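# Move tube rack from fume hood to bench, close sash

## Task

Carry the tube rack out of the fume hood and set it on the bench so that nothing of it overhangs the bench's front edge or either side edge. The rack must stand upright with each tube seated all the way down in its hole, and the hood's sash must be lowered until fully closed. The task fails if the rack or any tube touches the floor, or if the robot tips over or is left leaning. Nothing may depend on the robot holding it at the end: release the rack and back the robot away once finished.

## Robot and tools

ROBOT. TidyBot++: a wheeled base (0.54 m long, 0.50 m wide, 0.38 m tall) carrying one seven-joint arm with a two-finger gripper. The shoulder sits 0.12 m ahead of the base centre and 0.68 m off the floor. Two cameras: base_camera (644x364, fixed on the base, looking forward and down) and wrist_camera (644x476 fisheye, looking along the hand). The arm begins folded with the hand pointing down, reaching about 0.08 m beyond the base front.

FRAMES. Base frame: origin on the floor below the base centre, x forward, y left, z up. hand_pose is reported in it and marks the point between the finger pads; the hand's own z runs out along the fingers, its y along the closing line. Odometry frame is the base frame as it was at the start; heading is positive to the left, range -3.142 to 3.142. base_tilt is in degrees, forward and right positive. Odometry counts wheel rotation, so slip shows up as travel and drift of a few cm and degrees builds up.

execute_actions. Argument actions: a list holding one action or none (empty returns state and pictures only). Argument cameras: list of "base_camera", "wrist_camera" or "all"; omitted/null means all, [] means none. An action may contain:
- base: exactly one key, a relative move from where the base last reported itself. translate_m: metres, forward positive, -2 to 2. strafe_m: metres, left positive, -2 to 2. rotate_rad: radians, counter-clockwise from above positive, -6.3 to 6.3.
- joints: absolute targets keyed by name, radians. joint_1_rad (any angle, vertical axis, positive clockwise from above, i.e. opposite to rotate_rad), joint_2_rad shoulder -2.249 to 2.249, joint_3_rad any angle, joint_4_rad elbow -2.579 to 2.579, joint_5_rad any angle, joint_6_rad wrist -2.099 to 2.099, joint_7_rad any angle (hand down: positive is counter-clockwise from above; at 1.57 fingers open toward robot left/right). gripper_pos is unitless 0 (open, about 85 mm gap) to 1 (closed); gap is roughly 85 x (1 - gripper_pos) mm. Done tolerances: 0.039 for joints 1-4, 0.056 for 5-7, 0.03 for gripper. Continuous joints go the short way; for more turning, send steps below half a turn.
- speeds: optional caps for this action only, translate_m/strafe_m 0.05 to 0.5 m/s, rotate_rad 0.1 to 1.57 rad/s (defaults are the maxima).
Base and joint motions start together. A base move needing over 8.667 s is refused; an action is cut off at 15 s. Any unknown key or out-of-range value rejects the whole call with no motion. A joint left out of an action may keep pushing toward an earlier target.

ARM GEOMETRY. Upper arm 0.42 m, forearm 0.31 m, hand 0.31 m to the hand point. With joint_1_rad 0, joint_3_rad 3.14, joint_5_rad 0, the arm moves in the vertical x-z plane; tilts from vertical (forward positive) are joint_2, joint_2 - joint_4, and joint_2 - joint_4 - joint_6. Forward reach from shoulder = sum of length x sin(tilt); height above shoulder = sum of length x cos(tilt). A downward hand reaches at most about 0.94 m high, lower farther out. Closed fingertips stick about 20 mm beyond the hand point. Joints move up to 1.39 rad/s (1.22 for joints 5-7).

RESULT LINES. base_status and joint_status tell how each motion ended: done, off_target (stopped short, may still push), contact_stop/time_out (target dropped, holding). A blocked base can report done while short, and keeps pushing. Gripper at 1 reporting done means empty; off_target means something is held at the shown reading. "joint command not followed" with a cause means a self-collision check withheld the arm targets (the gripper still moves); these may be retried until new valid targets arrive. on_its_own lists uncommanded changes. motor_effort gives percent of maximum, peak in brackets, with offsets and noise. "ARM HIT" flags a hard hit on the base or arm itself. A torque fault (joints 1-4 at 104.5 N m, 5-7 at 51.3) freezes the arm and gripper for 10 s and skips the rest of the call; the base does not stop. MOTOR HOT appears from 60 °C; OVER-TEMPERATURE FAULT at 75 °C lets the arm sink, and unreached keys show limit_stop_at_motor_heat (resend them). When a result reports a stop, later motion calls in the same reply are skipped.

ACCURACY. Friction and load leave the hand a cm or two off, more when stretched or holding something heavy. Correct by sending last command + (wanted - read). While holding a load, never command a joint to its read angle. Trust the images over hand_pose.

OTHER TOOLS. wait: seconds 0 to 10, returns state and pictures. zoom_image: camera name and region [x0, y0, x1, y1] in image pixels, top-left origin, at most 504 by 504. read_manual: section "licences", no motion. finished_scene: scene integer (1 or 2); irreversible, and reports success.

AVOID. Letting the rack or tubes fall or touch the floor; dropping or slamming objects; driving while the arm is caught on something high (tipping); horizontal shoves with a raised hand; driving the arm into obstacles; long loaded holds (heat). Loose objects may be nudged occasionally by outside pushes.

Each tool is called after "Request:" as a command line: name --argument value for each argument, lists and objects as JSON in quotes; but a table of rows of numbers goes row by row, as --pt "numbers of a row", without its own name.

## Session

Request:
execute_actions --actions '[{"joints":{"joint_1_rad":-0.01,"joint_2_rad":-0.5,"joint_3_rad":3.13,"joint_4_rad":-1.7,"joint_5_rad":-0.02,"joint_6_rad":-0.5,"joint_7_rad":1.56}}]'

Scene clock: 2.07 s.
base_odometry: x=+0.000 y=+0.000 heading=+0.000 (m, m, rad; odometry frame)
base_tilt: forward=-0.6 right=+0.3 (deg)
base_status: not commanded
joint_positions: joint_1_rad=-0.027 joint_2_rad=-0.485 joint_3_rad=+3.159 joint_4_rad=-1.707 joint_5_rad=-0.010 joint_6_rad=-0.532 joint_7_rad=+1.534 gripper_pos=+0.000
joint_status: all done
motor_effort: joint_1_rad=+0(1) joint_2_rad=-4(7) joint_3_rad=+2(1) joint_4_rad=+22(22) joint_5_rad=+0(0) joint_6_rad=+8(8) joint_7_rad=+1(0) (%)
hand_pose: x=+0.5245 y=+0.0041 z=+1.1045 quat_wxyz=(-0.023, +0.769, -0.014, +0.639) (m; base frame)
pictures: base_camera, wrist_camera
camera_calibration (this result's frames):
wrist_camera: T_world_to_cam=[[-0.03197, -0.998366, -0.0473647, 0.067927], [-0.220857, 0.0532739, -0.97385, 1.23844], [0.974782, -0.0206731, -0.2222, -0.13056], [0, 0, 0, 1]] pos_world=[0.402958, -0.000859729, 1.18026]
Images, in order (width x height): base_camera 644x364, wrist_camera 644x476.

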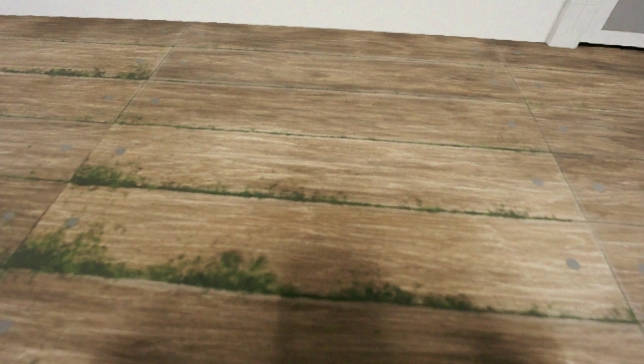

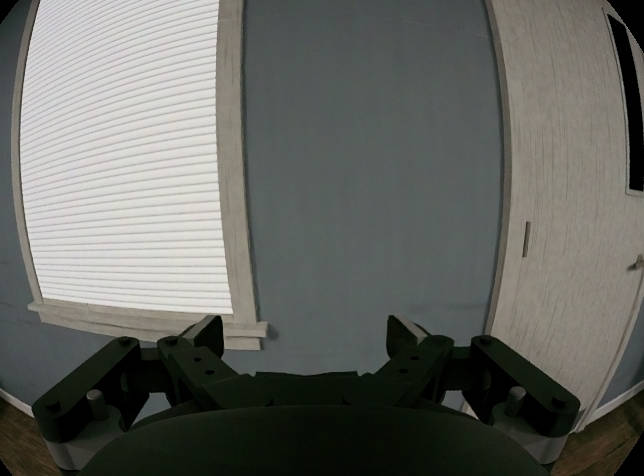

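Request:
execute_actions --actions '[{"base":{"rotate_rad":3.07},"joints":{"joint_1_rad":0.01,"joint_3_rad":3.11,"joint_7_rad":1.6}}]'

Scene clock: 5.50 s.
base_odometry: x=+0.000 y=+0.000 heading=+3.069 (m, m, rad; odometry frame)
base_tilt: forward=-0.5 right=+0.3 (deg)
base_status: done
joint_positions: joint_1_rad=+0.002 joint_2_rad=-0.485 joint_3_rad=+3.131 joint_4_rad=-1.707 joint_5_rad=-0.010 joint_6_rad=-0.532 joint_7_rad=+1.571 gripper_pos=+0.000
joint_status: all done
motor_effort: joint_1_rad=+0(1) joint_2_rad=-4(5) joint_3_rad=+1(3) joint_4_rad=+23(23) joint_5_rad=+0(0) joint_6_rad=+8(8) joint_7_rad=+1(1) (%)
hand_pose: x=+0.5242 y=+0.0079 z=+1.1044 quat_wxyz=(-0.005, +0.769, +0.003, +0.639) (m; base frame)
pictures: base_camera, wrist_camera
camera_calibration (this result's frames):
wrist_camera: T_world_to_cam=[[-0.0297466, -0.999556, 0.00153991, 0.0164541], [-0.220252, 0.00505189, -0.97543, 1.23981], [0.974989, -0.0293549, -0.220304, -0.132331], [0, 0, 0, 1]] pos_world=[0.402581, 0.00629886, 1.18017]
Images, in order (width x height): base_camera 644x364, wrist_camera 644x476.

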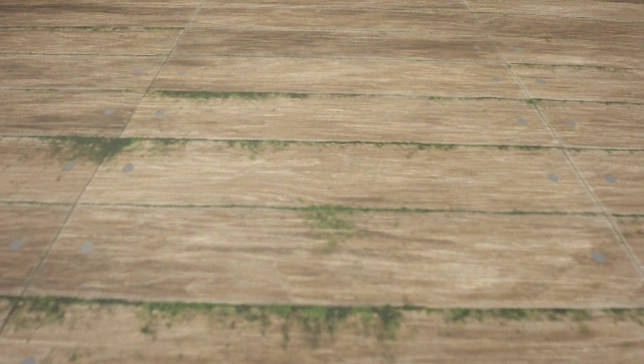

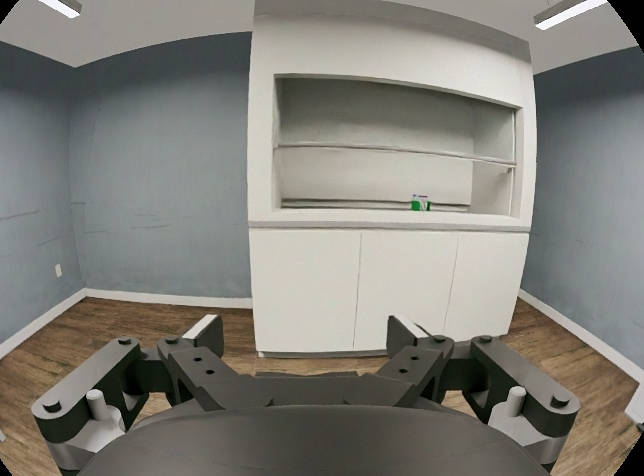

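Request:
execute_actions --actions '[{"base":{"translate_m":1.0}}]' --cameras '["wrist_camera"]'

Request:
execute_actions --actions '[{"base":{"strafe_m":-0.8}}]'

Scene clock: 9.20 s.
base_odometry: x=-0.998 y=+0.071 heading=+3.070 (m, m, rad; odometry frame)
base_tilt: forward=-0.5 right=+0.3 (deg)
base_status: done
joint_positions: joint_1_rad=+0.002 joint_2_rad=-0.494 joint_3_rad=+3.131 joint_4_rad=-1.707 joint_5_rad=-0.010 joint_6_rad=-0.530 joint_7_rad=+1.571 gripper_pos=+0.000
joint_status: not commanded
motor_effort: joint_1_rad=+0(0) joint_2_rad=-3(6) joint_3_rad=+2(2) joint_4_rad=+23(23) joint_5_rad=+0(0) joint_6_rad=+8(9) joint_7_rad=+1(1) (%)
hand_pose: x=+0.5206 y=+0.0079 z=+1.1087 quat_wxyz=(-0.005, +0.766, +0.003, +0.643) (m; base frame)
pictures: wrist_camera
camera_calibration (this result's frames):
wrist_camera: T_world_to_cam=[[-0.0297469, -0.999557, 0.00122579, 0.0167122], [-0.209609, 0.00503891, -0.977772, 1.24027], [0.977333, -0.0293426, -0.209666, -0.140929], [0, 0, 0, 1]] pos_world=[0.398204, 0.00631994, 1.18314]
Images, in order (width x height): wrist_camera 644x476.

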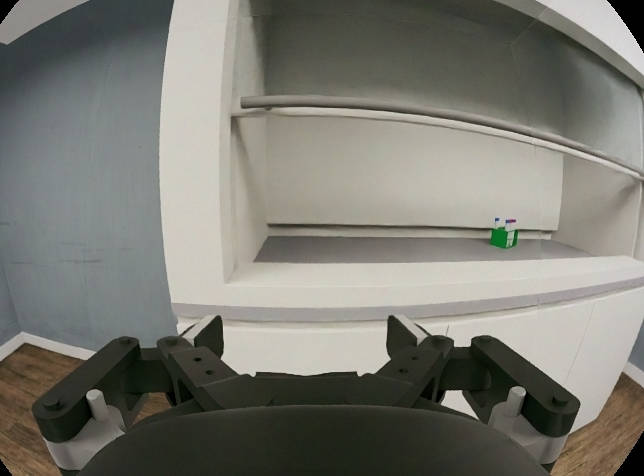

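Scene clock: 12.17 s.
base_odometry: x=-0.941 y=+0.869 heading=+3.071 (m, m, rad; odometry frame)
base_tilt: forward=-0.5 right=+0.3 (deg)
base_status: done
joint_positions: joint_1_rad=+0.003 joint_2_rad=-0.494 joint_3_rad=+3.129 joint_4_rad=-1.707 joint_5_rad=-0.010 joint_6_rad=-0.530 joint_7_rad=+1.571 gripper_pos=+0.000
joint_status: not commanded
motor_effort: joint_1_rad=+0(0) joint_2_rad=-3(4) joint_3_rad=+2(5) joint_4_rad=+23(23) joint_5_rad=+0(1) joint_6_rad=+8(8) joint_7_rad=+0(1) (%)
hand_pose: x=+0.5206 y=+0.0091 z=+1.1088 quat_wxyz=(-0.005, +0.765, +0.004, +0.643) (m; base frame)
pictures: base_camera, wrist_camera
camera_calibration (this result's frames):
wrist_camera: T_world_to_cam=[[-0.0278572, -0.999609, 0.00224038, 0.0158005], [-0.209317, 0.00364168, -0.977841, 1.2403], [0.977451, -0.0277089, -0.209337, -0.141282], [0, 0, 0, 1]] pos_world=[0.398152, 0.00736275, 1.1832]
Images, in order (width x height): base_camera 644x364, wrist_camera 644x476.

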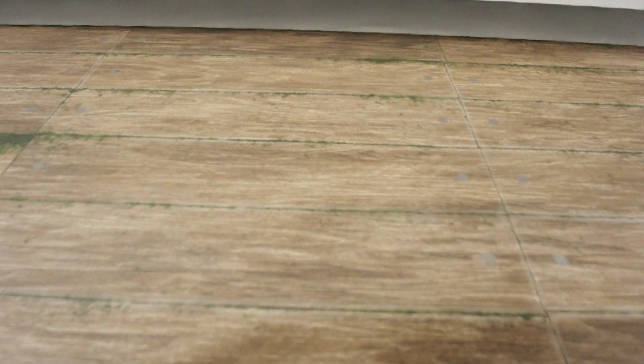

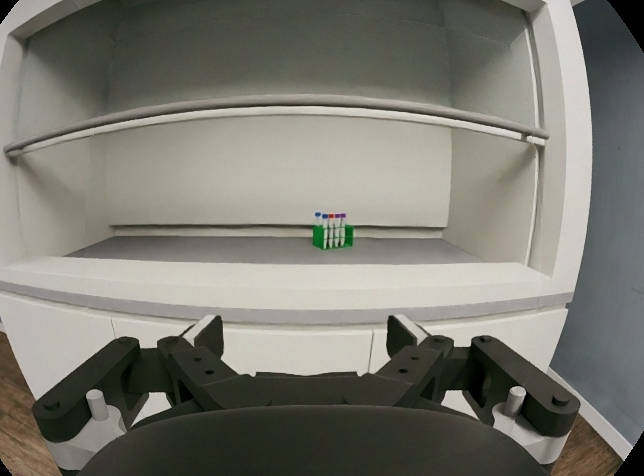

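Request:
execute_actions --actions '[{"joints":{"joint_2_rad":0.2,"joint_4_rad":-1.3,"joint_6_rad":-0.15}}]' --cameras '[]'

Request:
execute_actions --actions '[{"base":{"translate_m":0.42},"speeds":{"translate_m":0.3}}]'

Scene clock: 14.57 s.
base_odometry: x=-0.941 y=+0.869 heading=+3.071 (m, m, rad; odometry frame)
base_tilt: forward=-0.5 right=+0.3 (deg)
base_status: not commanded
joint_positions: joint_1_rad=+0.003 joint_2_rad=+0.198 joint_3_rad=+3.129 joint_4_rad=-1.315 joint_5_rad=-0.010 joint_6_rad=-0.186 joint_7_rad=+1.571 gripper_pos=+0.000
joint_status: all done
motor_effort: joint_1_rad=+0(2) joint_2_rad=-29(31) joint_3_rad=+1(2) joint_4_rad=+23(24) joint_5_rad=+0(0) joint_6_rad=+8(8) joint_7_rad=+1(1) (%)
hand_pose: x=+0.8241 y=+0.0080 z=+1.0728 quat_wxyz=(-0.008, +0.751, +0.000, +0.660) (m; base frame)
pictures: none
No camera images: the call's "cameras" was empty. Leave "cameras" out to get every camera's image.

Scene clock: 16.93 s.
base_odometry: x=-1.360 y=+0.899 heading=+3.070 (m, m, rad; odometry frame)
base_tilt: forward=-0.5 right=+0.3 (deg)
base_status: done
joint_positions: joint_1_rad=+0.003 joint_2_rad=+0.199 joint_3_rad=+3.129 joint_4_rad=-1.312 joint_5_rad=-0.010 joint_6_rad=-0.183 joint_7_rad=+1.571 gripper_pos=+0.000
joint_status: not commanded
motor_effort: joint_1_rad=+0(1) joint_2_rad=-30(33) joint_3_rad=+1(1) joint_4_rad=+24(26) joint_5_rad=+0(0) joint_6_rad=+8(9) joint_7_rad=+1(1) (%)
hand_pose: x=+0.8248 y=+0.0080 z=+1.0748 quat_wxyz=(-0.008, +0.749, +0.000, +0.662) (m; base frame)
pictures: base_camera, wrist_camera
camera_calibration (this result's frames):
wrist_camera: T_world_to_cam=[[-0.0298083, -0.999515, -0.00896822, 0.0369489], [-0.160699, 0.0136476, -0.986909, 1.24032], [0.986553, -0.0279769, -0.161028, -0.505158], [0, 0, 0, 1]] pos_world=[0.698784, 0.005871, 1.14307]
Images, in order (width x height): base_camera 644x364, wrist_camera 644x476.

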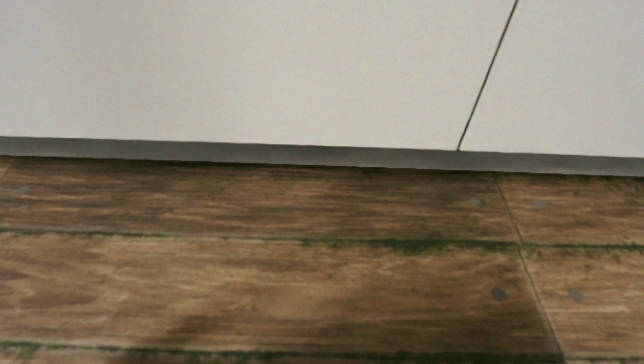

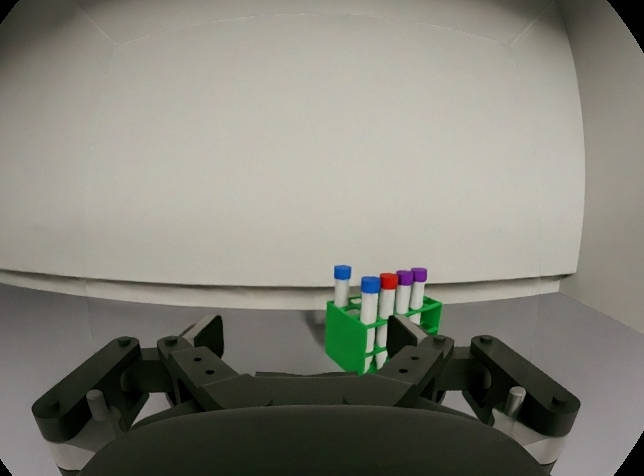

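Request:
execute_actions --actions '[{"base":{"strafe_m":-0.08},"joints":{"joint_6_rad":-0.42}}]' --cameras '["wrist_camera"]'

Request:
zoom_image --camera "wrist_camera" --region '[200, 150, 440, 340]'

Scene clock: 18.23 s.
base_odometry: x=-1.355 y=+0.979 heading=+3.071 (m, m, rad; odometry frame)
base_tilt: forward=-0.5 right=+0.3 (deg)
base_status: done
joint_positions: joint_1_rad=+0.013 joint_2_rad=+0.201 joint_3_rad=+3.127 joint_4_rad=-1.306 joint_5_rad=-0.010 joint_6_rad=-0.404 joint_7_rad=+1.571 gripper_pos=+0.000
joint_status: all done
motor_effort: joint_1_rad=+0(3) joint_2_rad=-29(32) joint_3_rad=+0(2) joint_4_rad=+24(25) joint_5_rad=+0(1) joint_6_rad=+8(9) joint_7_rad=+1(1) (%)
hand_pose: x=+0.8099 y=+0.0024 z=+1.0104 quat_wxyz=(-0.006, +0.816, -0.003, +0.577) (m; base frame)
pictures: wrist_camera
camera_calibration (this result's frames):
wrist_camera: T_world_to_cam=[[-0.0369395, -0.999317, -0.000643811, 0.0277115], [-0.369046, 0.0142404, -0.929302, 1.28503], [0.928677, -0.0340903, -0.36932, -0.24368], [0, 0, 0, 1]] pos_world=[0.701559, 0.00108615, 1.1042]
Images, in order (width x height): wrist_camera 644x476.

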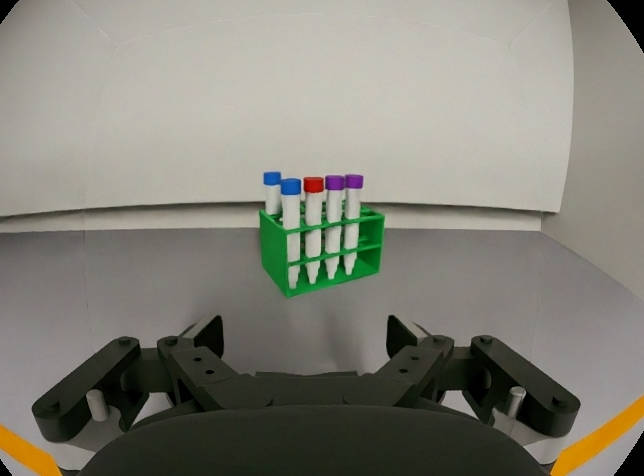

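Region (200, 150, 440, 340) of wrist_camera's 644x476 image, scaled by 2.100; it fills the top 399 rows of this view, and the rest is white.

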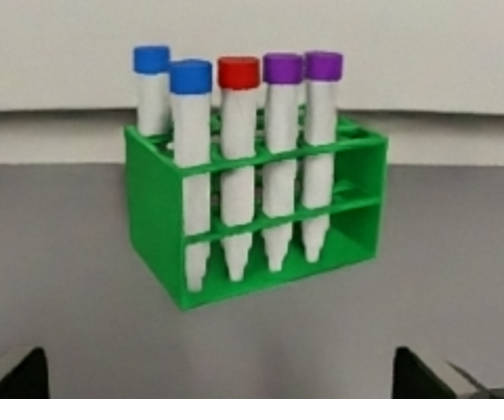

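Request:
execute_actions --actions '[{"base":{"strafe_m":-0.44},"joints":{"joint_1_rad":-0.44,"joint_2_rad":0.4,"joint_4_rad":-1.14,"joint_6_rad":-0.18,"gripper_pos":0.8}}]' --cameras '["wrist_camera"]'

Request:
execute_actions --actions '[{"base":{"translate_m":0.11},"speeds":{"translate_m":0.15}}]'

Scene clock: 22.53 s.
base_odometry: x=-1.324 y=+1.418 heading=+3.071 (m, m, rad; odometry frame)
base_tilt: forward=-0.5 right=+0.3 (deg)
base_status: done
joint_positions: joint_1_rad=-0.428 joint_2_rad=+0.384 joint_3_rad=+3.122 joint_4_rad=-1.155 joint_5_rad=-0.010 joint_6_rad=-0.215 joint_7_rad=+1.571 gripper_pos=+0.800
joint_status: all done
motor_effort: joint_1_rad=+0(5) joint_2_rad=-35(37) joint_3_rad=+1(3) joint_4_rad=+24(24) joint_5_rad=+0(0) joint_6_rad=+9(9) joint_7_rad=+1(0) (%)
hand_pose: x=+0.8206 y=+0.3353 z=+1.0259 quat_wxyz=(-0.148, +0.751, +0.165, +0.622) (m; base frame)
pictures: wrist_camera
camera_calibration (this result's frames):
wrist_camera: T_world_to_cam=[[0.39548, -0.918402, -0.0115189, -0.0101069], [-0.205838, -0.076401, -0.975599, 1.24256], [0.895113, 0.388201, -0.219257, -0.504517], [0, 0, 0, 1]] pos_world=[0.711363, 0.281505, 1.10151]
Images, in order (width x height): wrist_camera 644x476.

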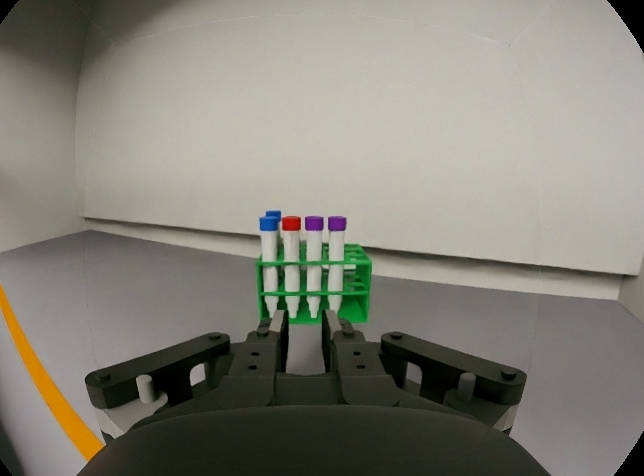

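Scene clock: 23.93 s.
base_odometry: x=-1.434 y=+1.426 heading=+3.071 (m, m, rad; odometry frame)
base_tilt: forward=-0.5 right=+0.3 (deg)
base_status: done
joint_positions: joint_1_rad=-0.431 joint_2_rad=+0.392 joint_3_rad=+3.122 joint_4_rad=-1.153 joint_5_rad=-0.010 joint_6_rad=-0.213 joint_7_rad=+1.571 gripper_pos=+0.800
joint_status: not commanded
motor_effort: joint_1_rad=+0(1) joint_2_rad=-37(38) joint_3_rad=+0(0) joint_4_rad=+24(26) joint_5_rad=+0(0) joint_6_rad=+8(9) joint_7_rad=+1(1) (%)
hand_pose: x=+0.8224 y=+0.3383 z=+1.0214 quat_wxyz=(-0.149, +0.752, +0.166, +0.621) (m; base frame)
pictures: base_camera, wrist_camera
camera_calibration (this result's frames):
wrist_camera: T_world_to_cam=[[0.397809, -0.917396, -0.0114889, -0.0103456], [-0.209617, -0.0786907, -0.974612, 1.24161], [0.893201, 0.390118, -0.223606, -0.502908], [0, 0, 0, 1]] pos_world=[0.713576, 0.284405, 1.09751]
Images, in order (width x height): base_camera 644x364, wrist_camera 644x476.

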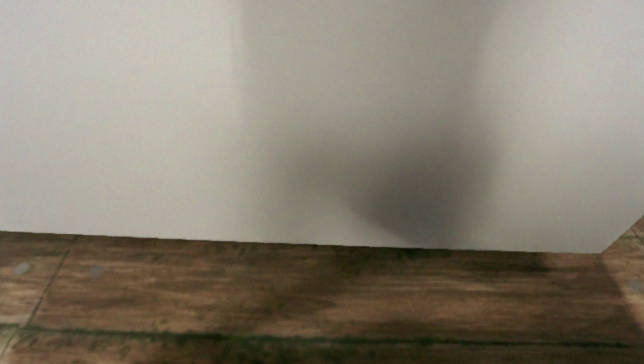

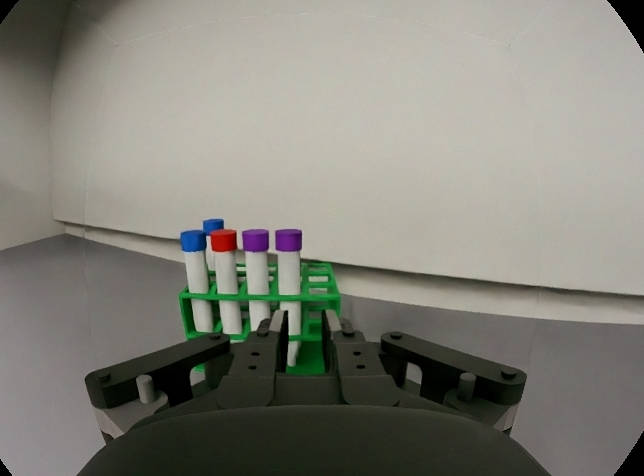

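Request:
execute_actions --actions '[{"base":{"translate_m":0.048},"speeds":{"translate_m":0.08},"joints":{"joint_4_rad":-1.233,"joint_6_rad":-0.115}}]' --cameras '["wrist_camera"]'

Request:
zoom_image --camera "wrist_camera" --region '[100, 180, 420, 420]'

Scene clock: 27.33 s.
base_odometry: x=-1.482 y=+1.430 heading=+3.071 (m, m, rad; odometry frame)
base_tilt: forward=-0.5 right=+0.3 (deg)
base_status: done
joint_positions: joint_1_rad=-0.432 joint_2_rad=+0.394 joint_3_rad=+3.122 joint_4_rad=-1.226 joint_5_rad=-0.010 joint_6_rad=-0.151 joint_7_rad=+1.571 gripper_pos=+0.800
joint_status: all done
motor_effort: joint_1_rad=-1(1) joint_2_rad=-36(39) joint_3_rad=+1(1) joint_4_rad=+24(25) joint_5_rad=+0(0) joint_6_rad=+8(8) joint_7_rad=+1(1) (%)
hand_pose: x=+0.8218 y=+0.3389 z=+0.9931 quat_wxyz=(-0.148, +0.756, +0.167, +0.615) (m; base frame)
pictures: wrist_camera
camera_calibration (this result's frames):
wrist_camera: T_world_to_cam=[[0.398064, -0.917292, -0.0109844, -0.010666], [-0.221309, -0.0844043, -0.971544, 1.22245], [0.890262, 0.389168, -0.236603, -0.49334], [0, 0, 0, 1]] pos_world=[0.713988, 0.285389, 1.07082]
Images, in order (width x height): wrist_camera 644x476.

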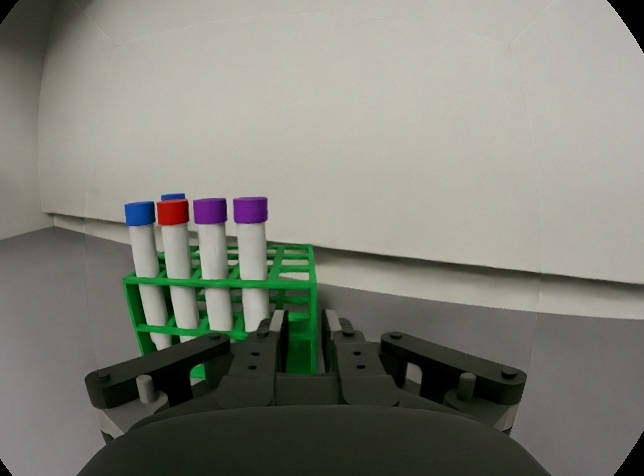

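Region (100, 180, 420, 420) of wrist_camera's 644x476 image, scaled by 1.575; it fills the top 378 rows of this view, and the rest is white.

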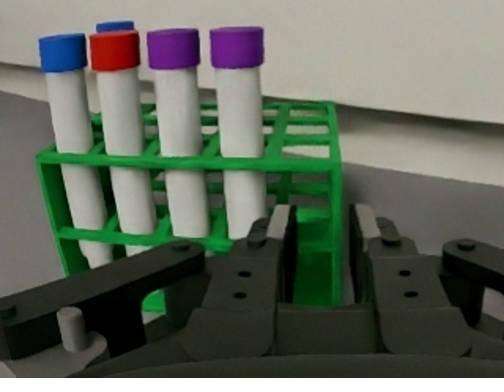

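Request:
execute_actions --actions '[{"base":{"translate_m":0.02},"speeds":{"translate_m":0.05}}]' --cameras '["wrist_camera"]'

Request:
zoom_image --camera "wrist_camera" --region '[100, 180, 420, 420]'

Scene clock: 28.60 s.
base_odometry: x=-1.502 y=+1.431 heading=+3.070 (m, m, rad; odometry frame)
base_tilt: forward=-0.5 right=+0.3 (deg)
base_status: done
joint_positions: joint_1_rad=-0.432 joint_2_rad=+0.394 joint_3_rad=+3.122 joint_4_rad=-1.226 joint_5_rad=-0.010 joint_6_rad=-0.150 joint_7_rad=+1.571 gripper_pos=+0.800
joint_status: not commanded
motor_effort: joint_1_rad=+0(2) joint_2_rad=-37(40) joint_3_rad=+1(1) joint_4_rad=+24(24) joint_5_rad=+0(0) joint_6_rad=+8(8) joint_7_rad=+1(1) (%)
hand_pose: x=+0.8219 y=+0.3392 z=+0.9931 quat_wxyz=(-0.148, +0.756, +0.167, +0.616) (m; base frame)
pictures: wrist_camera
camera_calibration (this result's frames):
wrist_camera: T_world_to_cam=[[0.398322, -0.91718, -0.0110162, -0.0106567], [-0.220737, -0.084193, -0.971693, 1.22211], [0.890289, 0.389478, -0.235992, -0.494239], [0, 0, 0, 1]] pos_world=[0.714025, 0.285614, 1.07076]
Images, in order (width x height): wrist_camera 644x476.

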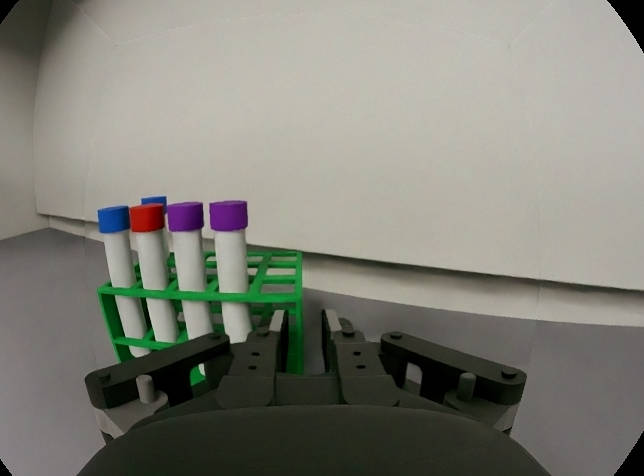

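Region (100, 180, 420, 420) of wrist_camera's 644x476 image, scaled by 1.575; it fills the top 378 rows of this view, and the rest is white.

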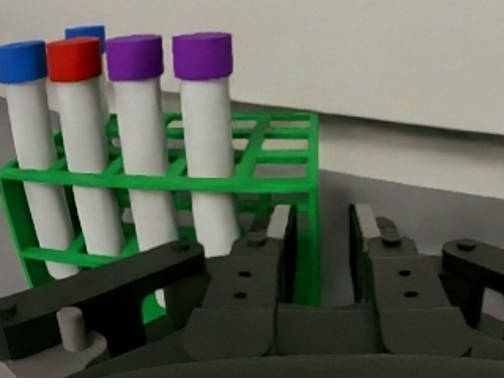

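Request:
execute_actions --actions '[{"base":{"strafe_m":0.006},"speeds":{"strafe_m":0.05}}]' --cameras '[]'

Request:
execute_actions --actions '[{"base":{"translate_m":0.014},"speeds":{"translate_m":0.05}}]' --cameras '["wrist_camera"]'

Request:
zoom_image --camera "wrist_camera" --region '[100, 180, 420, 420]'

Scene clock: 29.47 s.
base_odometry: x=-1.502 y=+1.425 heading=+3.070 (m, m, rad; odometry frame)
base_tilt: forward=-0.5 right=+0.3 (deg)
base_status: done
joint_positions: joint_1_rad=-0.435 joint_2_rad=+0.394 joint_3_rad=+3.122 joint_4_rad=-1.226 joint_5_rad=-0.010 joint_6_rad=-0.149 joint_7_rad=+1.571 gripper_pos=+0.800
joint_status: not commanded
motor_effort: joint_1_rad=-1(3) joint_2_rad=-36(37) joint_3_rad=+1(1) joint_4_rad=+24(24) joint_5_rad=+0(0) joint_6_rad=+9(8) joint_7_rad=+1(1) (%)
hand_pose: x=+0.8210 y=+0.3411 z=+0.9932 quat_wxyz=(-0.149, +0.755, +0.168, +0.616) (m; base frame)
pictures: none
No camera images: the call's "cameras" was empty. Leave "cameras" out to get every camera's image.

Scene clock: 30.20 s.
base_odometry: x=-1.516 y=+1.426 heading=+3.070 (m, m, rad; odometry frame)
base_tilt: forward=-0.5 right=+0.3 (deg)
base_status: done
joint_positions: joint_1_rad=-0.435 joint_2_rad=+0.395 joint_3_rad=+3.122 joint_4_rad=-1.226 joint_5_rad=-0.010 joint_6_rad=-0.149 joint_7_rad=+1.571 gripper_pos=+0.800
joint_status: not commanded
motor_effort: joint_1_rad=+0(3) joint_2_rad=-37(39) joint_3_rad=+0(1) joint_4_rad=+24(25) joint_5_rad=+0(0) joint_6_rad=+8(8) joint_7_rad=+1(1) (%)
hand_pose: x=+0.8212 y=+0.3414 z=+0.9925 quat_wxyz=(-0.149, +0.756, +0.168, +0.615) (m; base frame)
pictures: wrist_camera
camera_calibration (this result's frames):
wrist_camera: T_world_to_cam=[[0.401029, -0.915999, -0.0110193, -0.0109647], [-0.22084, -0.0849968, -0.971599, 1.22181], [0.889047, 0.392073, -0.236375, -0.494142], [0, 0, 0, 1]] pos_world=[0.713538, 0.287546, 1.07019]
Images, in order (width x height): wrist_camera 644x476.

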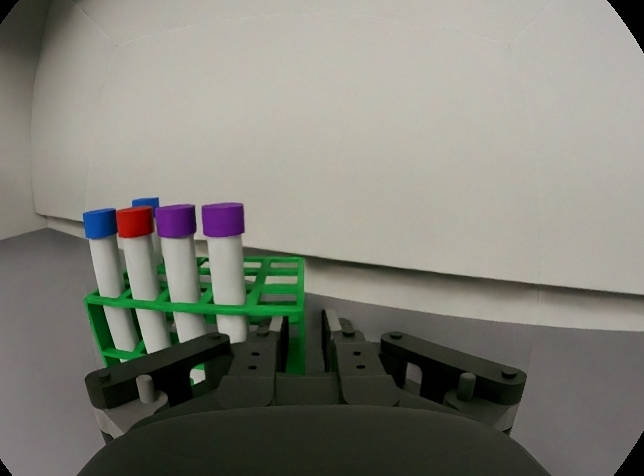

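Region (100, 180, 420, 420) of wrist_camera's 644x476 image, scaled by 1.575; it fills the top 378 rows of this view, and the rest is white.

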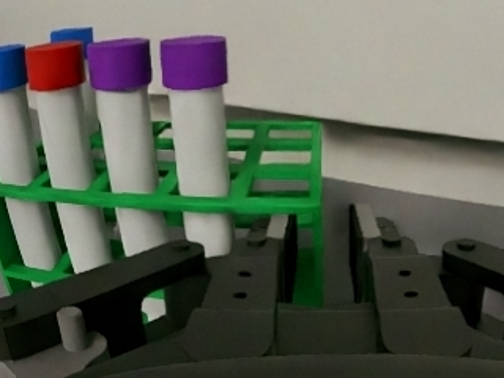

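Request:
execute_actions --actions '[{"base":{"translate_m":0.009},"speeds":{"translate_m":0.05}}]'

Request:
execute_actions --actions '[{"joints":{"gripper_pos":1.0}}]' --cameras '["wrist_camera"]'

Scene clock: 31.00 s.
base_odometry: x=-1.525 y=+1.426 heading=+3.071 (m, m, rad; odometry frame)
base_tilt: forward=-0.5 right=+0.3 (deg)
base_status: done
joint_positions: joint_1_rad=-0.435 joint_2_rad=+0.397 joint_3_rad=+3.122 joint_4_rad=-1.226 joint_5_rad=-0.010 joint_6_rad=-0.149 joint_7_rad=+1.571 gripper_pos=+0.800
joint_status: not commanded
motor_effort: joint_1_rad=+1(3) joint_2_rad=-36(38) joint_3_rad=+0(1) joint_4_rad=+24(25) joint_5_rad=+0(0) joint_6_rad=+8(9) joint_7_rad=+1(1) (%)
hand_pose: x=+0.8218 y=+0.3419 z=+0.9908 quat_wxyz=(-0.149, +0.756, +0.168, +0.615) (m; base frame)
pictures: base_camera, wrist_camera
camera_calibration (this result's frames):
wrist_camera: T_world_to_cam=[[0.401227, -0.915913, -0.0109786, -0.0110119], [-0.222599, -0.0858723, -0.971121, 1.22161], [0.888519, 0.392084, -0.238336, -0.492851], [0, 0, 0, 1]] pos_world=[0.714255, 0.288055, 1.06874]
Images, in order (width x height): base_camera 644x364, wrist_camera 644x476.

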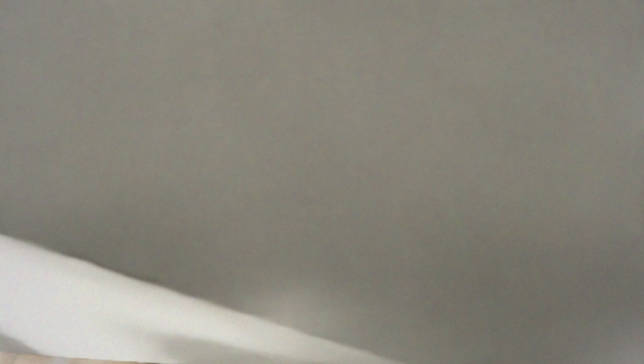

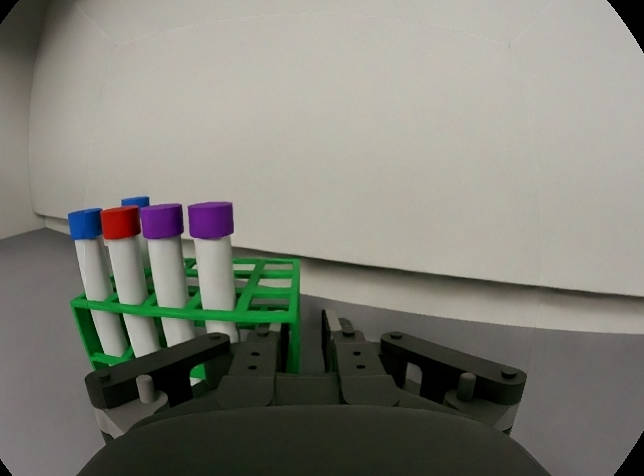

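Scene clock: 31.63 s.
base_odometry: x=-1.525 y=+1.426 heading=+3.071 (m, m, rad; odometry frame)
base_tilt: forward=-0.5 right=+0.3 (deg)
base_status: not commanded
joint_positions: joint_1_rad=-0.435 joint_2_rad=+0.397 joint_3_rad=+3.122 joint_4_rad=-1.226 joint_5_rad=-0.010 joint_6_rad=-0.149 joint_7_rad=+1.571 gripper_pos=+0.983
joint_status: all done
motor_effort: joint_1_rad=-1(2) joint_2_rad=-36(37) joint_3_rad=+1(0) joint_4_rad=+24(23) joint_5_rad=+0(0) joint_6_rad=+8(9) joint_7_rad=+1(1) (%)
hand_pose: x=+0.8218 y=+0.3419 z=+0.9908 quat_wxyz=(-0.149, +0.756, +0.168, +0.615) (m; base frame)
pictures: wrist_camera
camera_calibration (this result's frames):
wrist_camera: T_world_to_cam=[[0.401227, -0.915913, -0.0109786, -0.0110119], [-0.222599, -0.0858719, -0.971121, 1.22161], [0.888519, 0.392084, -0.238335, -0.492852], [0, 0, 0, 1]] pos_world=[0.714255, 0.288055, 1.06874]
Images, in order (width x height): wrist_camera 644x476.

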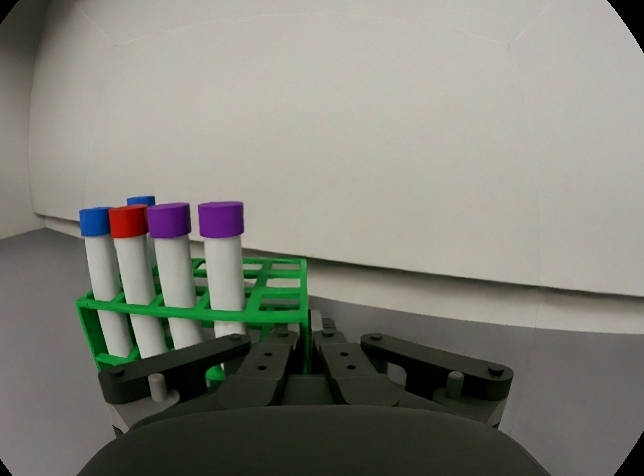

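Request:
execute_actions --actions '[{"joints":{"joint_4_rad":-1.04,"joint_6_rad":-0.345}}]' --cameras '["wrist_camera"]'

Request:
execute_actions --actions '[{"joints":{"joint_4_rad":-0.868,"joint_6_rad":-0.516}}]' --cameras '["wrist_camera"]'

Scene clock: 35.57 s.
base_odometry: x=-1.525 y=+1.426 heading=+3.071 (m, m, rad; odometry frame)
base_tilt: forward=-0.5 right=+0.3 (deg)
base_status: not commanded
joint_positions: joint_1_rad=-0.435 joint_2_rad=+0.404 joint_3_rad=+3.122 joint_4_rad=-1.055 joint_5_rad=-0.010 joint_6_rad=-0.317 joint_7_rad=+1.571 gripper_pos=+0.983
joint_status: all done
motor_effort: joint_1_rad=+2(0) joint_2_rad=-39(41) joint_3_rad=+0(0) joint_4_rad=+25(27) joint_5_rad=+0(0) joint_6_rad=+9(10) joint_7_rad=+0(1) (%)
hand_pose: x=+0.8224 y=+0.3422 z=+1.0410 quat_wxyz=(-0.149, +0.757, +0.169, +0.614) (m; base frame)
pictures: wrist_camera
camera_calibration (this result's frames):
wrist_camera: T_world_to_cam=[[0.402753, -0.915243, -0.0109516, -0.0118877], [-0.224438, -0.0871504, -0.970584, 1.27194], [0.887365, 0.393364, -0.240516, -0.47879], [0, 0, 0, 1]] pos_world=[0.715122, 0.288309, 1.11924]
Images, in order (width x height): wrist_camera 644x476.

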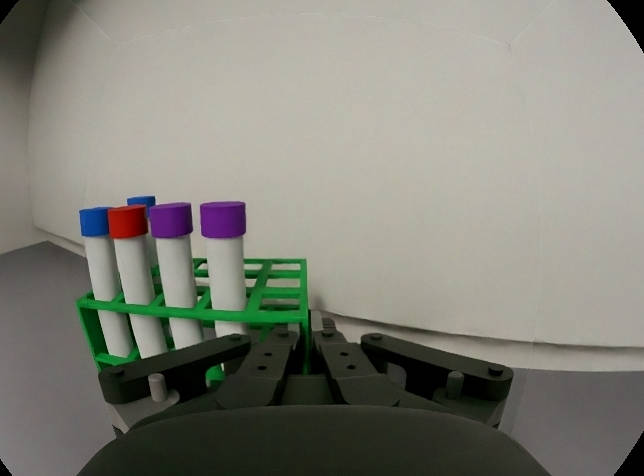

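Scene clock: 36.67 s.
base_odometry: x=-1.525 y=+1.426 heading=+3.071 (m, m, rad; odometry frame)
base_tilt: forward=-0.5 right=+0.3 (deg)
base_status: not commanded
joint_positions: joint_1_rad=-0.435 joint_2_rad=+0.404 joint_3_rad=+3.122 joint_4_rad=-0.882 joint_5_rad=-0.010 joint_6_rad=-0.487 joint_7_rad=+1.571 gripper_pos=+0.983
joint_status: all done
motor_effort: joint_1_rad=+0(0) joint_2_rad=-37(40) joint_3_rad=+0(1) joint_4_rad=+24(26) joint_5_rad=+0(0) joint_6_rad=+10(10) joint_7_rad=+1(1) (%)
hand_pose: x=+0.8129 y=+0.3377 z=+1.0949 quat_wxyz=(-0.150, +0.756, +0.170, +0.614) (m; base frame)
pictures: wrist_camera
camera_calibration (this result's frames):
wrist_camera: T_world_to_cam=[[0.404331, -0.91455, -0.0106978, -0.0134225], [-0.222092, -0.086829, -0.971152, 1.32035], [0.887238, 0.395043, -0.238222, -0.458589], [0, 0, 0, 1]] pos_world=[0.705543, 0.283531, 1.17287]
Images, in order (width x height): wrist_camera 644x476.

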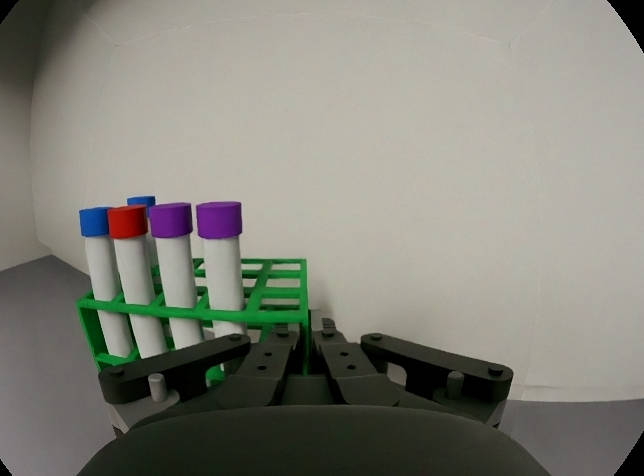

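Request:
execute_actions --actions '[{"base":{"translate_m":-0.85},"speeds":{"translate_m":0.2}}]' --cameras '["wrist_camera"]'

Scene clock: 41.83 s.
base_odometry: x=-0.677 y=+1.366 heading=+3.071 (m, m, rad; odometry frame)
base_tilt: forward=-0.5 right=+0.3 (deg)
base_status: done
joint_positions: joint_1_rad=-0.436 joint_2_rad=+0.405 joint_3_rad=+3.122 joint_4_rad=-0.882 joint_5_rad=-0.010 joint_6_rad=-0.490 joint_7_rad=+1.571 gripper_pos=+0.983
joint_status: not commanded
motor_effort: joint_1_rad=+1(2) joint_2_rad=-37(43) joint_3_rad=+1(1) joint_4_rad=+24(26) joint_5_rad=+0(0) joint_6_rad=+9(10) joint_7_rad=+1(0) (%)
hand_pose: x=+0.8131 y=+0.3384 z=+1.0928 quat_wxyz=(-0.149, +0.757, +0.170, +0.612) (m; base frame)
pictures: wrist_camera
camera_calibration (this result's frames):
wrist_camera: T_world_to_cam=[[0.404992, -0.914259, -0.0105514, -0.0136713], [-0.226153, -0.0889849, -0.970019, 1.32116], [0.88591, 0.395236, -0.242801, -0.453515], [0, 0, 0, 1]] pos_world=[0.706095, 0.28431, 1.17129]
Images, in order (width x height): wrist_camera 644x476.

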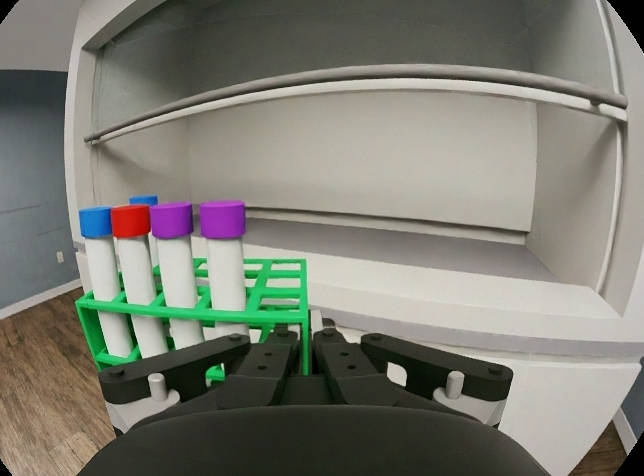

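Request:
execute_actions --actions '[{"base":{"rotate_rad":1.3},"speeds":{"rotate_rad":0.5}}]'

Scene clock: 45.47 s.
base_odometry: x=-0.677 y=+1.366 heading=-1.913 (m, m, rad; odometry frame)
base_tilt: forward=-0.5 right=+0.3 (deg)
base_status: done
joint_positions: joint_1_rad=-0.443 joint_2_rad=+0.405 joint_3_rad=+3.119 joint_4_rad=-0.882 joint_5_rad=-0.010 joint_6_rad=-0.490 joint_7_rad=+1.571 gripper_pos=+0.983
joint_status: not commanded
motor_effort: joint_1_rad=+0(5) joint_2_rad=-38(39) joint_3_rad=+1(3) joint_4_rad=+24(25) joint_5_rad=+0(1) joint_6_rad=+10(10) joint_7_rad=+1(1) (%)
hand_pose: x=+0.8098 y=+0.3449 z=+1.0928 quat_wxyz=(-0.153, +0.757, +0.174, +0.612) (m; base frame)
pictures: base_camera, wrist_camera
camera_calibration (this result's frames):
wrist_camera: T_world_to_cam=[[0.414056, -0.910178, -0.0115107, -0.0140973], [-0.2257, -0.0904079, -0.969993, 1.32111], [0.881826, 0.40423, -0.242861, -0.452932], [0, 0, 0, 1]] pos_world=[0.703419, 0.289696, 1.1713]
Images, in order (width x height): base_camera 644x364, wrist_camera 644x476.

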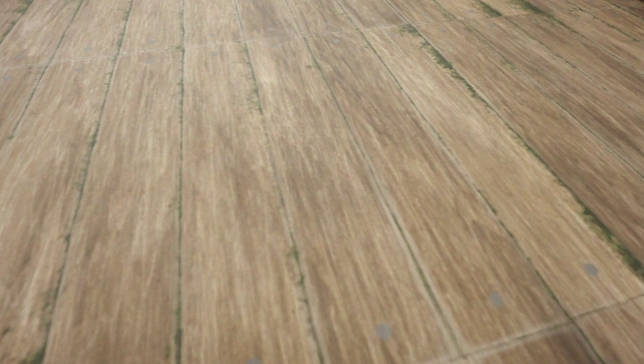

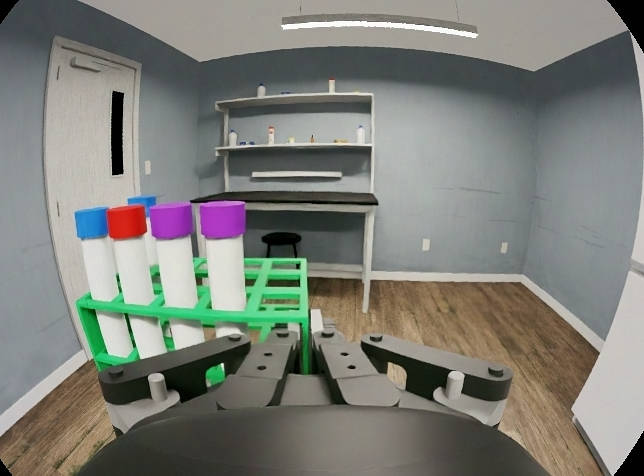

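Request:
execute_actions --actions '[{"base":{"rotate_rad":0.44},"speeds":{"rotate_rad":0.6},"joints":{"joint_1_rad":0.0}}]' --cameras '[]'

Request:
execute_actions --actions '[{"base":{"translate_m":1.8},"speeds":{"translate_m":0.35}}]'

Scene clock: 47.77 s.
base_odometry: x=-0.677 y=+1.366 heading=-1.473 (m, m, rad; odometry frame)
base_tilt: forward=-0.5 right=+0.3 (deg)
base_status: done
joint_positions: joint_1_rad=-0.004 joint_2_rad=+0.405 joint_3_rad=+3.119 joint_4_rad=-0.882 joint_5_rad=-0.010 joint_6_rad=-0.490 joint_7_rad=+1.571 gripper_pos=+0.983
joint_status: all done
motor_effort: joint_1_rad=+0(4) joint_2_rad=-37(38) joint_3_rad=+0(1) joint_4_rad=+24(24) joint_5_rad=+0(1) joint_6_rad=+9(10) joint_7_rad=+0(1) (%)
hand_pose: x=+0.8909 y=+0.0178 z=+1.0928 quat_wxyz=(-0.016, +0.776, +0.005, +0.630) (m; base frame)
pictures: none
No camera images: the call's "cameras" was empty. Leave "cameras" out to get every camera's image.

Scene clock: 53.97 s.
base_odometry: x=-0.500 y=-0.426 heading=-1.473 (m, m, rad; odometry frame)
base_tilt: forward=-0.5 right=+0.3 (deg)
base_status: done
joint_positions: joint_1_rad=-0.004 joint_2_rad=+0.407 joint_3_rad=+3.119 joint_4_rad=-0.881 joint_5_rad=-0.010 joint_6_rad=-0.492 joint_7_rad=+1.571 gripper_pos=+0.983
joint_status: not commanded
motor_effort: joint_1_rad=+1(1) joint_2_rad=-38(41) joint_3_rad=+1(0) joint_4_rad=+24(26) joint_5_rad=+0(0) joint_6_rad=+9(10) joint_7_rad=+0(1) (%)
hand_pose: x=+0.8916 y=+0.0179 z=+1.0909 quat_wxyz=(-0.016, +0.777, +0.005, +0.629) (m; base frame)
pictures: base_camera, wrist_camera
camera_calibration (this result's frames):
wrist_camera: T_world_to_cam=[[-0.0130088, -0.99985, -0.0114187, 0.0366257], [-0.246034, 0.0142692, -0.969156, 1.32351], [0.969174, -0.00979816, -0.246182, -0.460174], [0, 0, 0, 1]] pos_world=[0.772094, 0.0132259, 1.16982]
Images, in order (width x height): base_camera 644x364, wrist_camera 644x476.

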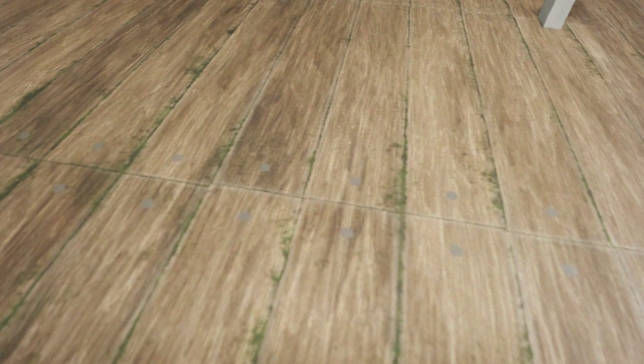

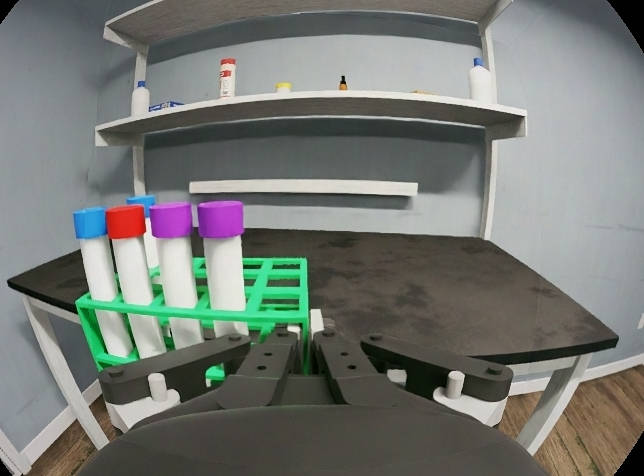

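Request:
execute_actions --actions '[{"base":{"translate_m":0.48},"speeds":{"translate_m":0.25}}]'

Request:
execute_actions --actions '[{"joints":{"joint_4_rad":-1.10,"joint_6_rad":-0.235}}]' --cameras '["wrist_camera"]'

Scene clock: 56.97 s.
base_odometry: x=-0.452 y=-0.903 heading=-1.472 (m, m, rad; odometry frame)
base_tilt: forward=-0.5 right=+0.3 (deg)
base_status: done
joint_positions: joint_1_rad=-0.004 joint_2_rad=+0.408 joint_3_rad=+3.119 joint_4_rad=-0.881 joint_5_rad=-0.010 joint_6_rad=-0.493 joint_7_rad=+1.571 gripper_pos=+0.983
joint_status: not commanded
motor_effort: joint_1_rad=+0(2) joint_2_rad=-40(42) joint_3_rad=+1(1) joint_4_rad=+25(25) joint_5_rad=+0(0) joint_6_rad=+10(9) joint_7_rad=+0(0) (%)
hand_pose: x=+0.8920 y=+0.0179 z=+1.0899 quat_wxyz=(-0.016, +0.778, +0.005, +0.628) (m; base frame)
pictures: base_camera, wrist_camera
camera_calibration (this result's frames):
wrist_camera: T_world_to_cam=[[-0.0130154, -0.999851, -0.0113759, 0.0365825], [-0.247607, 0.0142453, -0.968756, 1.32365], [0.968773, -0.00979194, -0.247755, -0.458675], [0, 0, 0, 1]] pos_world=[0.772574, 0.0132298, 1.16907]
Images, in order (width x height): base_camera 644x364, wrist_camera 644x476.

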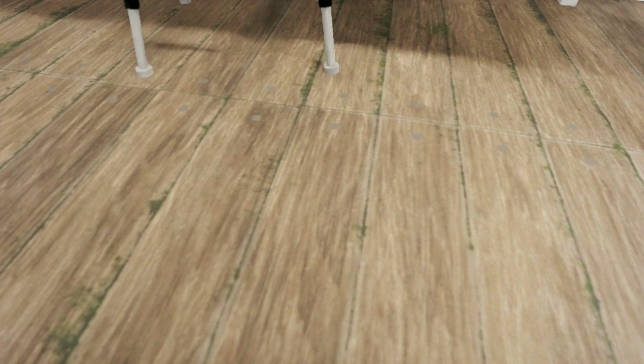

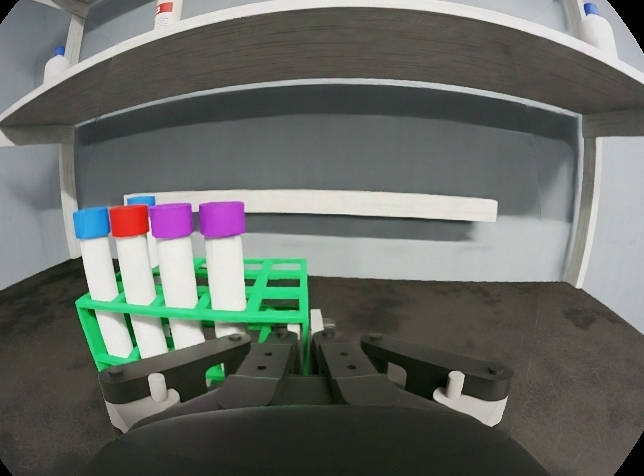

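Scene clock: 58.23 s.
base_odometry: x=-0.452 y=-0.903 heading=-1.472 (m, m, rad; odometry frame)
base_tilt: forward=-0.5 right=+0.3 (deg)
base_status: not commanded
joint_positions: joint_1_rad=-0.004 joint_2_rad=+0.408 joint_3_rad=+3.119 joint_4_rad=-1.100 joint_5_rad=-0.010 joint_6_rad=-0.277 joint_7_rad=+1.571 gripper_pos=+0.983
joint_status: all done
motor_effort: joint_1_rad=+1(1) joint_2_rad=-38(40) joint_3_rad=+1(0) joint_4_rad=+25(26) joint_5_rad=+0(0) joint_6_rad=+9(10) joint_7_rad=+0(0) (%)
hand_pose: x=+0.9035 y=+0.0181 z=+1.0215 quat_wxyz=(-0.015, +0.779, +0.004, +0.627) (m; base frame)
pictures: wrist_camera
camera_calibration (this result's frames):
wrist_camera: T_world_to_cam=[[-0.0152006, -0.999817, -0.0116356, 0.0384409], [-0.250571, 0.0150746, -0.967981, 1.26205], [0.967979, -0.0117983, -0.250754, -0.482964], [0, 0, 0, 1]] pos_world=[0.784316, 0.0137108, 1.10099]
Images, in order (width x height): wrist_camera 644x476.

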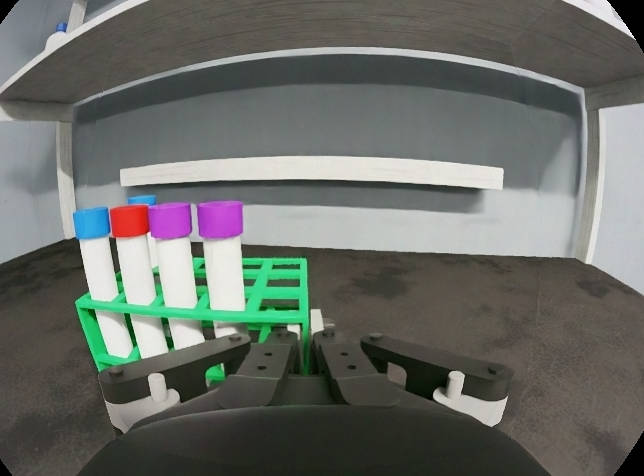

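Request:
execute_actions --actions '[{"joints":{"joint_4_rad":-1.175,"joint_6_rad":-0.148}}]' --cameras '[]'

Request:
execute_actions --actions '[{"joints":{"joint_4_rad":-1.215,"joint_6_rad":-0.108}}]' --cameras '[]'

Scene clock: 59.47 s.
base_odometry: x=-0.452 y=-0.903 heading=-1.472 (m, m, rad; odometry frame)
base_tilt: forward=-0.5 right=+0.3 (deg)
base_status: not commanded
joint_positions: joint_1_rad=-0.004 joint_2_rad=+0.408 joint_3_rad=+3.119 joint_4_rad=-1.175 joint_5_rad=-0.010 joint_6_rad=-0.191 joint_7_rad=+1.571 gripper_pos=+0.983
joint_status: all done
motor_effort: joint_1_rad=+1(1) joint_2_rad=-39(40) joint_3_rad=+0(1) joint_4_rad=+25(26) joint_5_rad=+0(0) joint_6_rad=+9(9) joint_7_rad=+1(1) (%)
hand_pose: x=+0.9048 y=+0.0181 z=+1.0012 quat_wxyz=(-0.015, +0.775, +0.003, +0.631) (m; base frame)
pictures: none
No camera images: the call's "cameras" was empty. Leave "cameras" out to get every camera's image.

Scene clock: 60.17 s.
base_odometry: x=-0.452 y=-0.903 heading=-1.472 (m, m, rad; odometry frame)
base_tilt: forward=-0.5 right=+0.3 (deg)
base_status: not commanded
joint_positions: joint_1_rad=-0.004 joint_2_rad=+0.409 joint_3_rad=+3.119 joint_4_rad=-1.213 joint_5_rad=-0.010 joint_6_rad=-0.150 joint_7_rad=+1.571 gripper_pos=+0.983
joint_status: all done
motor_effort: joint_1_rad=+0(0) joint_2_rad=-39(40) joint_3_rad=+0(0) joint_4_rad=+25(26) joint_5_rad=+0(0) joint_6_rad=+10(10) joint_7_rad=+1(1) (%)
hand_pose: x=+0.9047 y=+0.0180 z=+0.9899 quat_wxyz=(-0.015, +0.774, +0.003, +0.632) (m; base frame)
pictures: none
No camera images: the call's "cameras" was empty. Leave "cameras" out to get every camera's image.

Request:
execute_actions --actions '[{"joints":{"joint_4_rad":-1.25,"joint_6_rad":-0.073}}]' --cameras '["wrist_camera"]'

Scene clock: 61.07 s.
base_odometry: x=-0.452 y=-0.903 heading=-1.472 (m, m, rad; odometry frame)
base_tilt: forward=-0.5 right=+0.3 (deg)
base_status: not commanded
joint_positions: joint_1_rad=-0.004 joint_2_rad=+0.409 joint_3_rad=+3.119 joint_4_rad=-1.247 joint_5_rad=-0.010 joint_6_rad=-0.114 joint_7_rad=+1.571 gripper_pos=+0.983
joint_status: all done
motor_effort: joint_1_rad=+1(0) joint_2_rad=-38(39) joint_3_rad=+0(0) joint_4_rad=+25(25) joint_5_rad=+0(0) joint_6_rad=+9(9) joint_7_rad=+0(1) (%)
hand_pose: x=+0.9041 y=+0.0180 z=+0.9800 quat_wxyz=(-0.015, +0.774, +0.003, +0.633) (m; base frame)
pictures: wrist_camera
camera_calibration (this result's frames):
wrist_camera: T_world_to_cam=[[-0.0168314, -0.999783, -0.0122614, 0.0399226], [-0.23511, 0.0158767, -0.971839, 1.21187], [0.971823, -0.0134746, -0.235326, -0.512543], [0, 0, 0, 1]] pos_world=[0.783695, 0.0137671, 1.05762]
Images, in order (width x height): wrist_camera 644x476.

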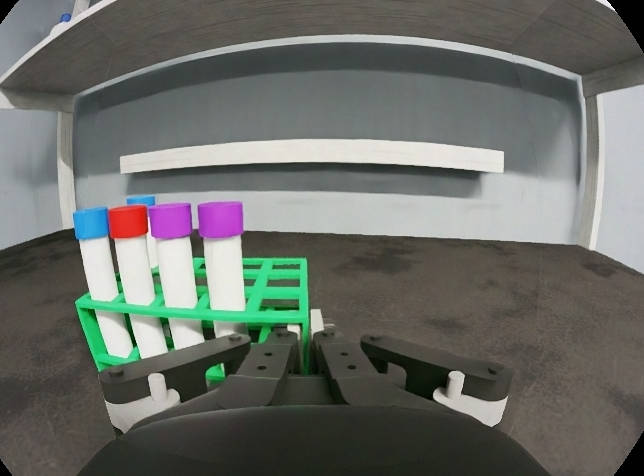

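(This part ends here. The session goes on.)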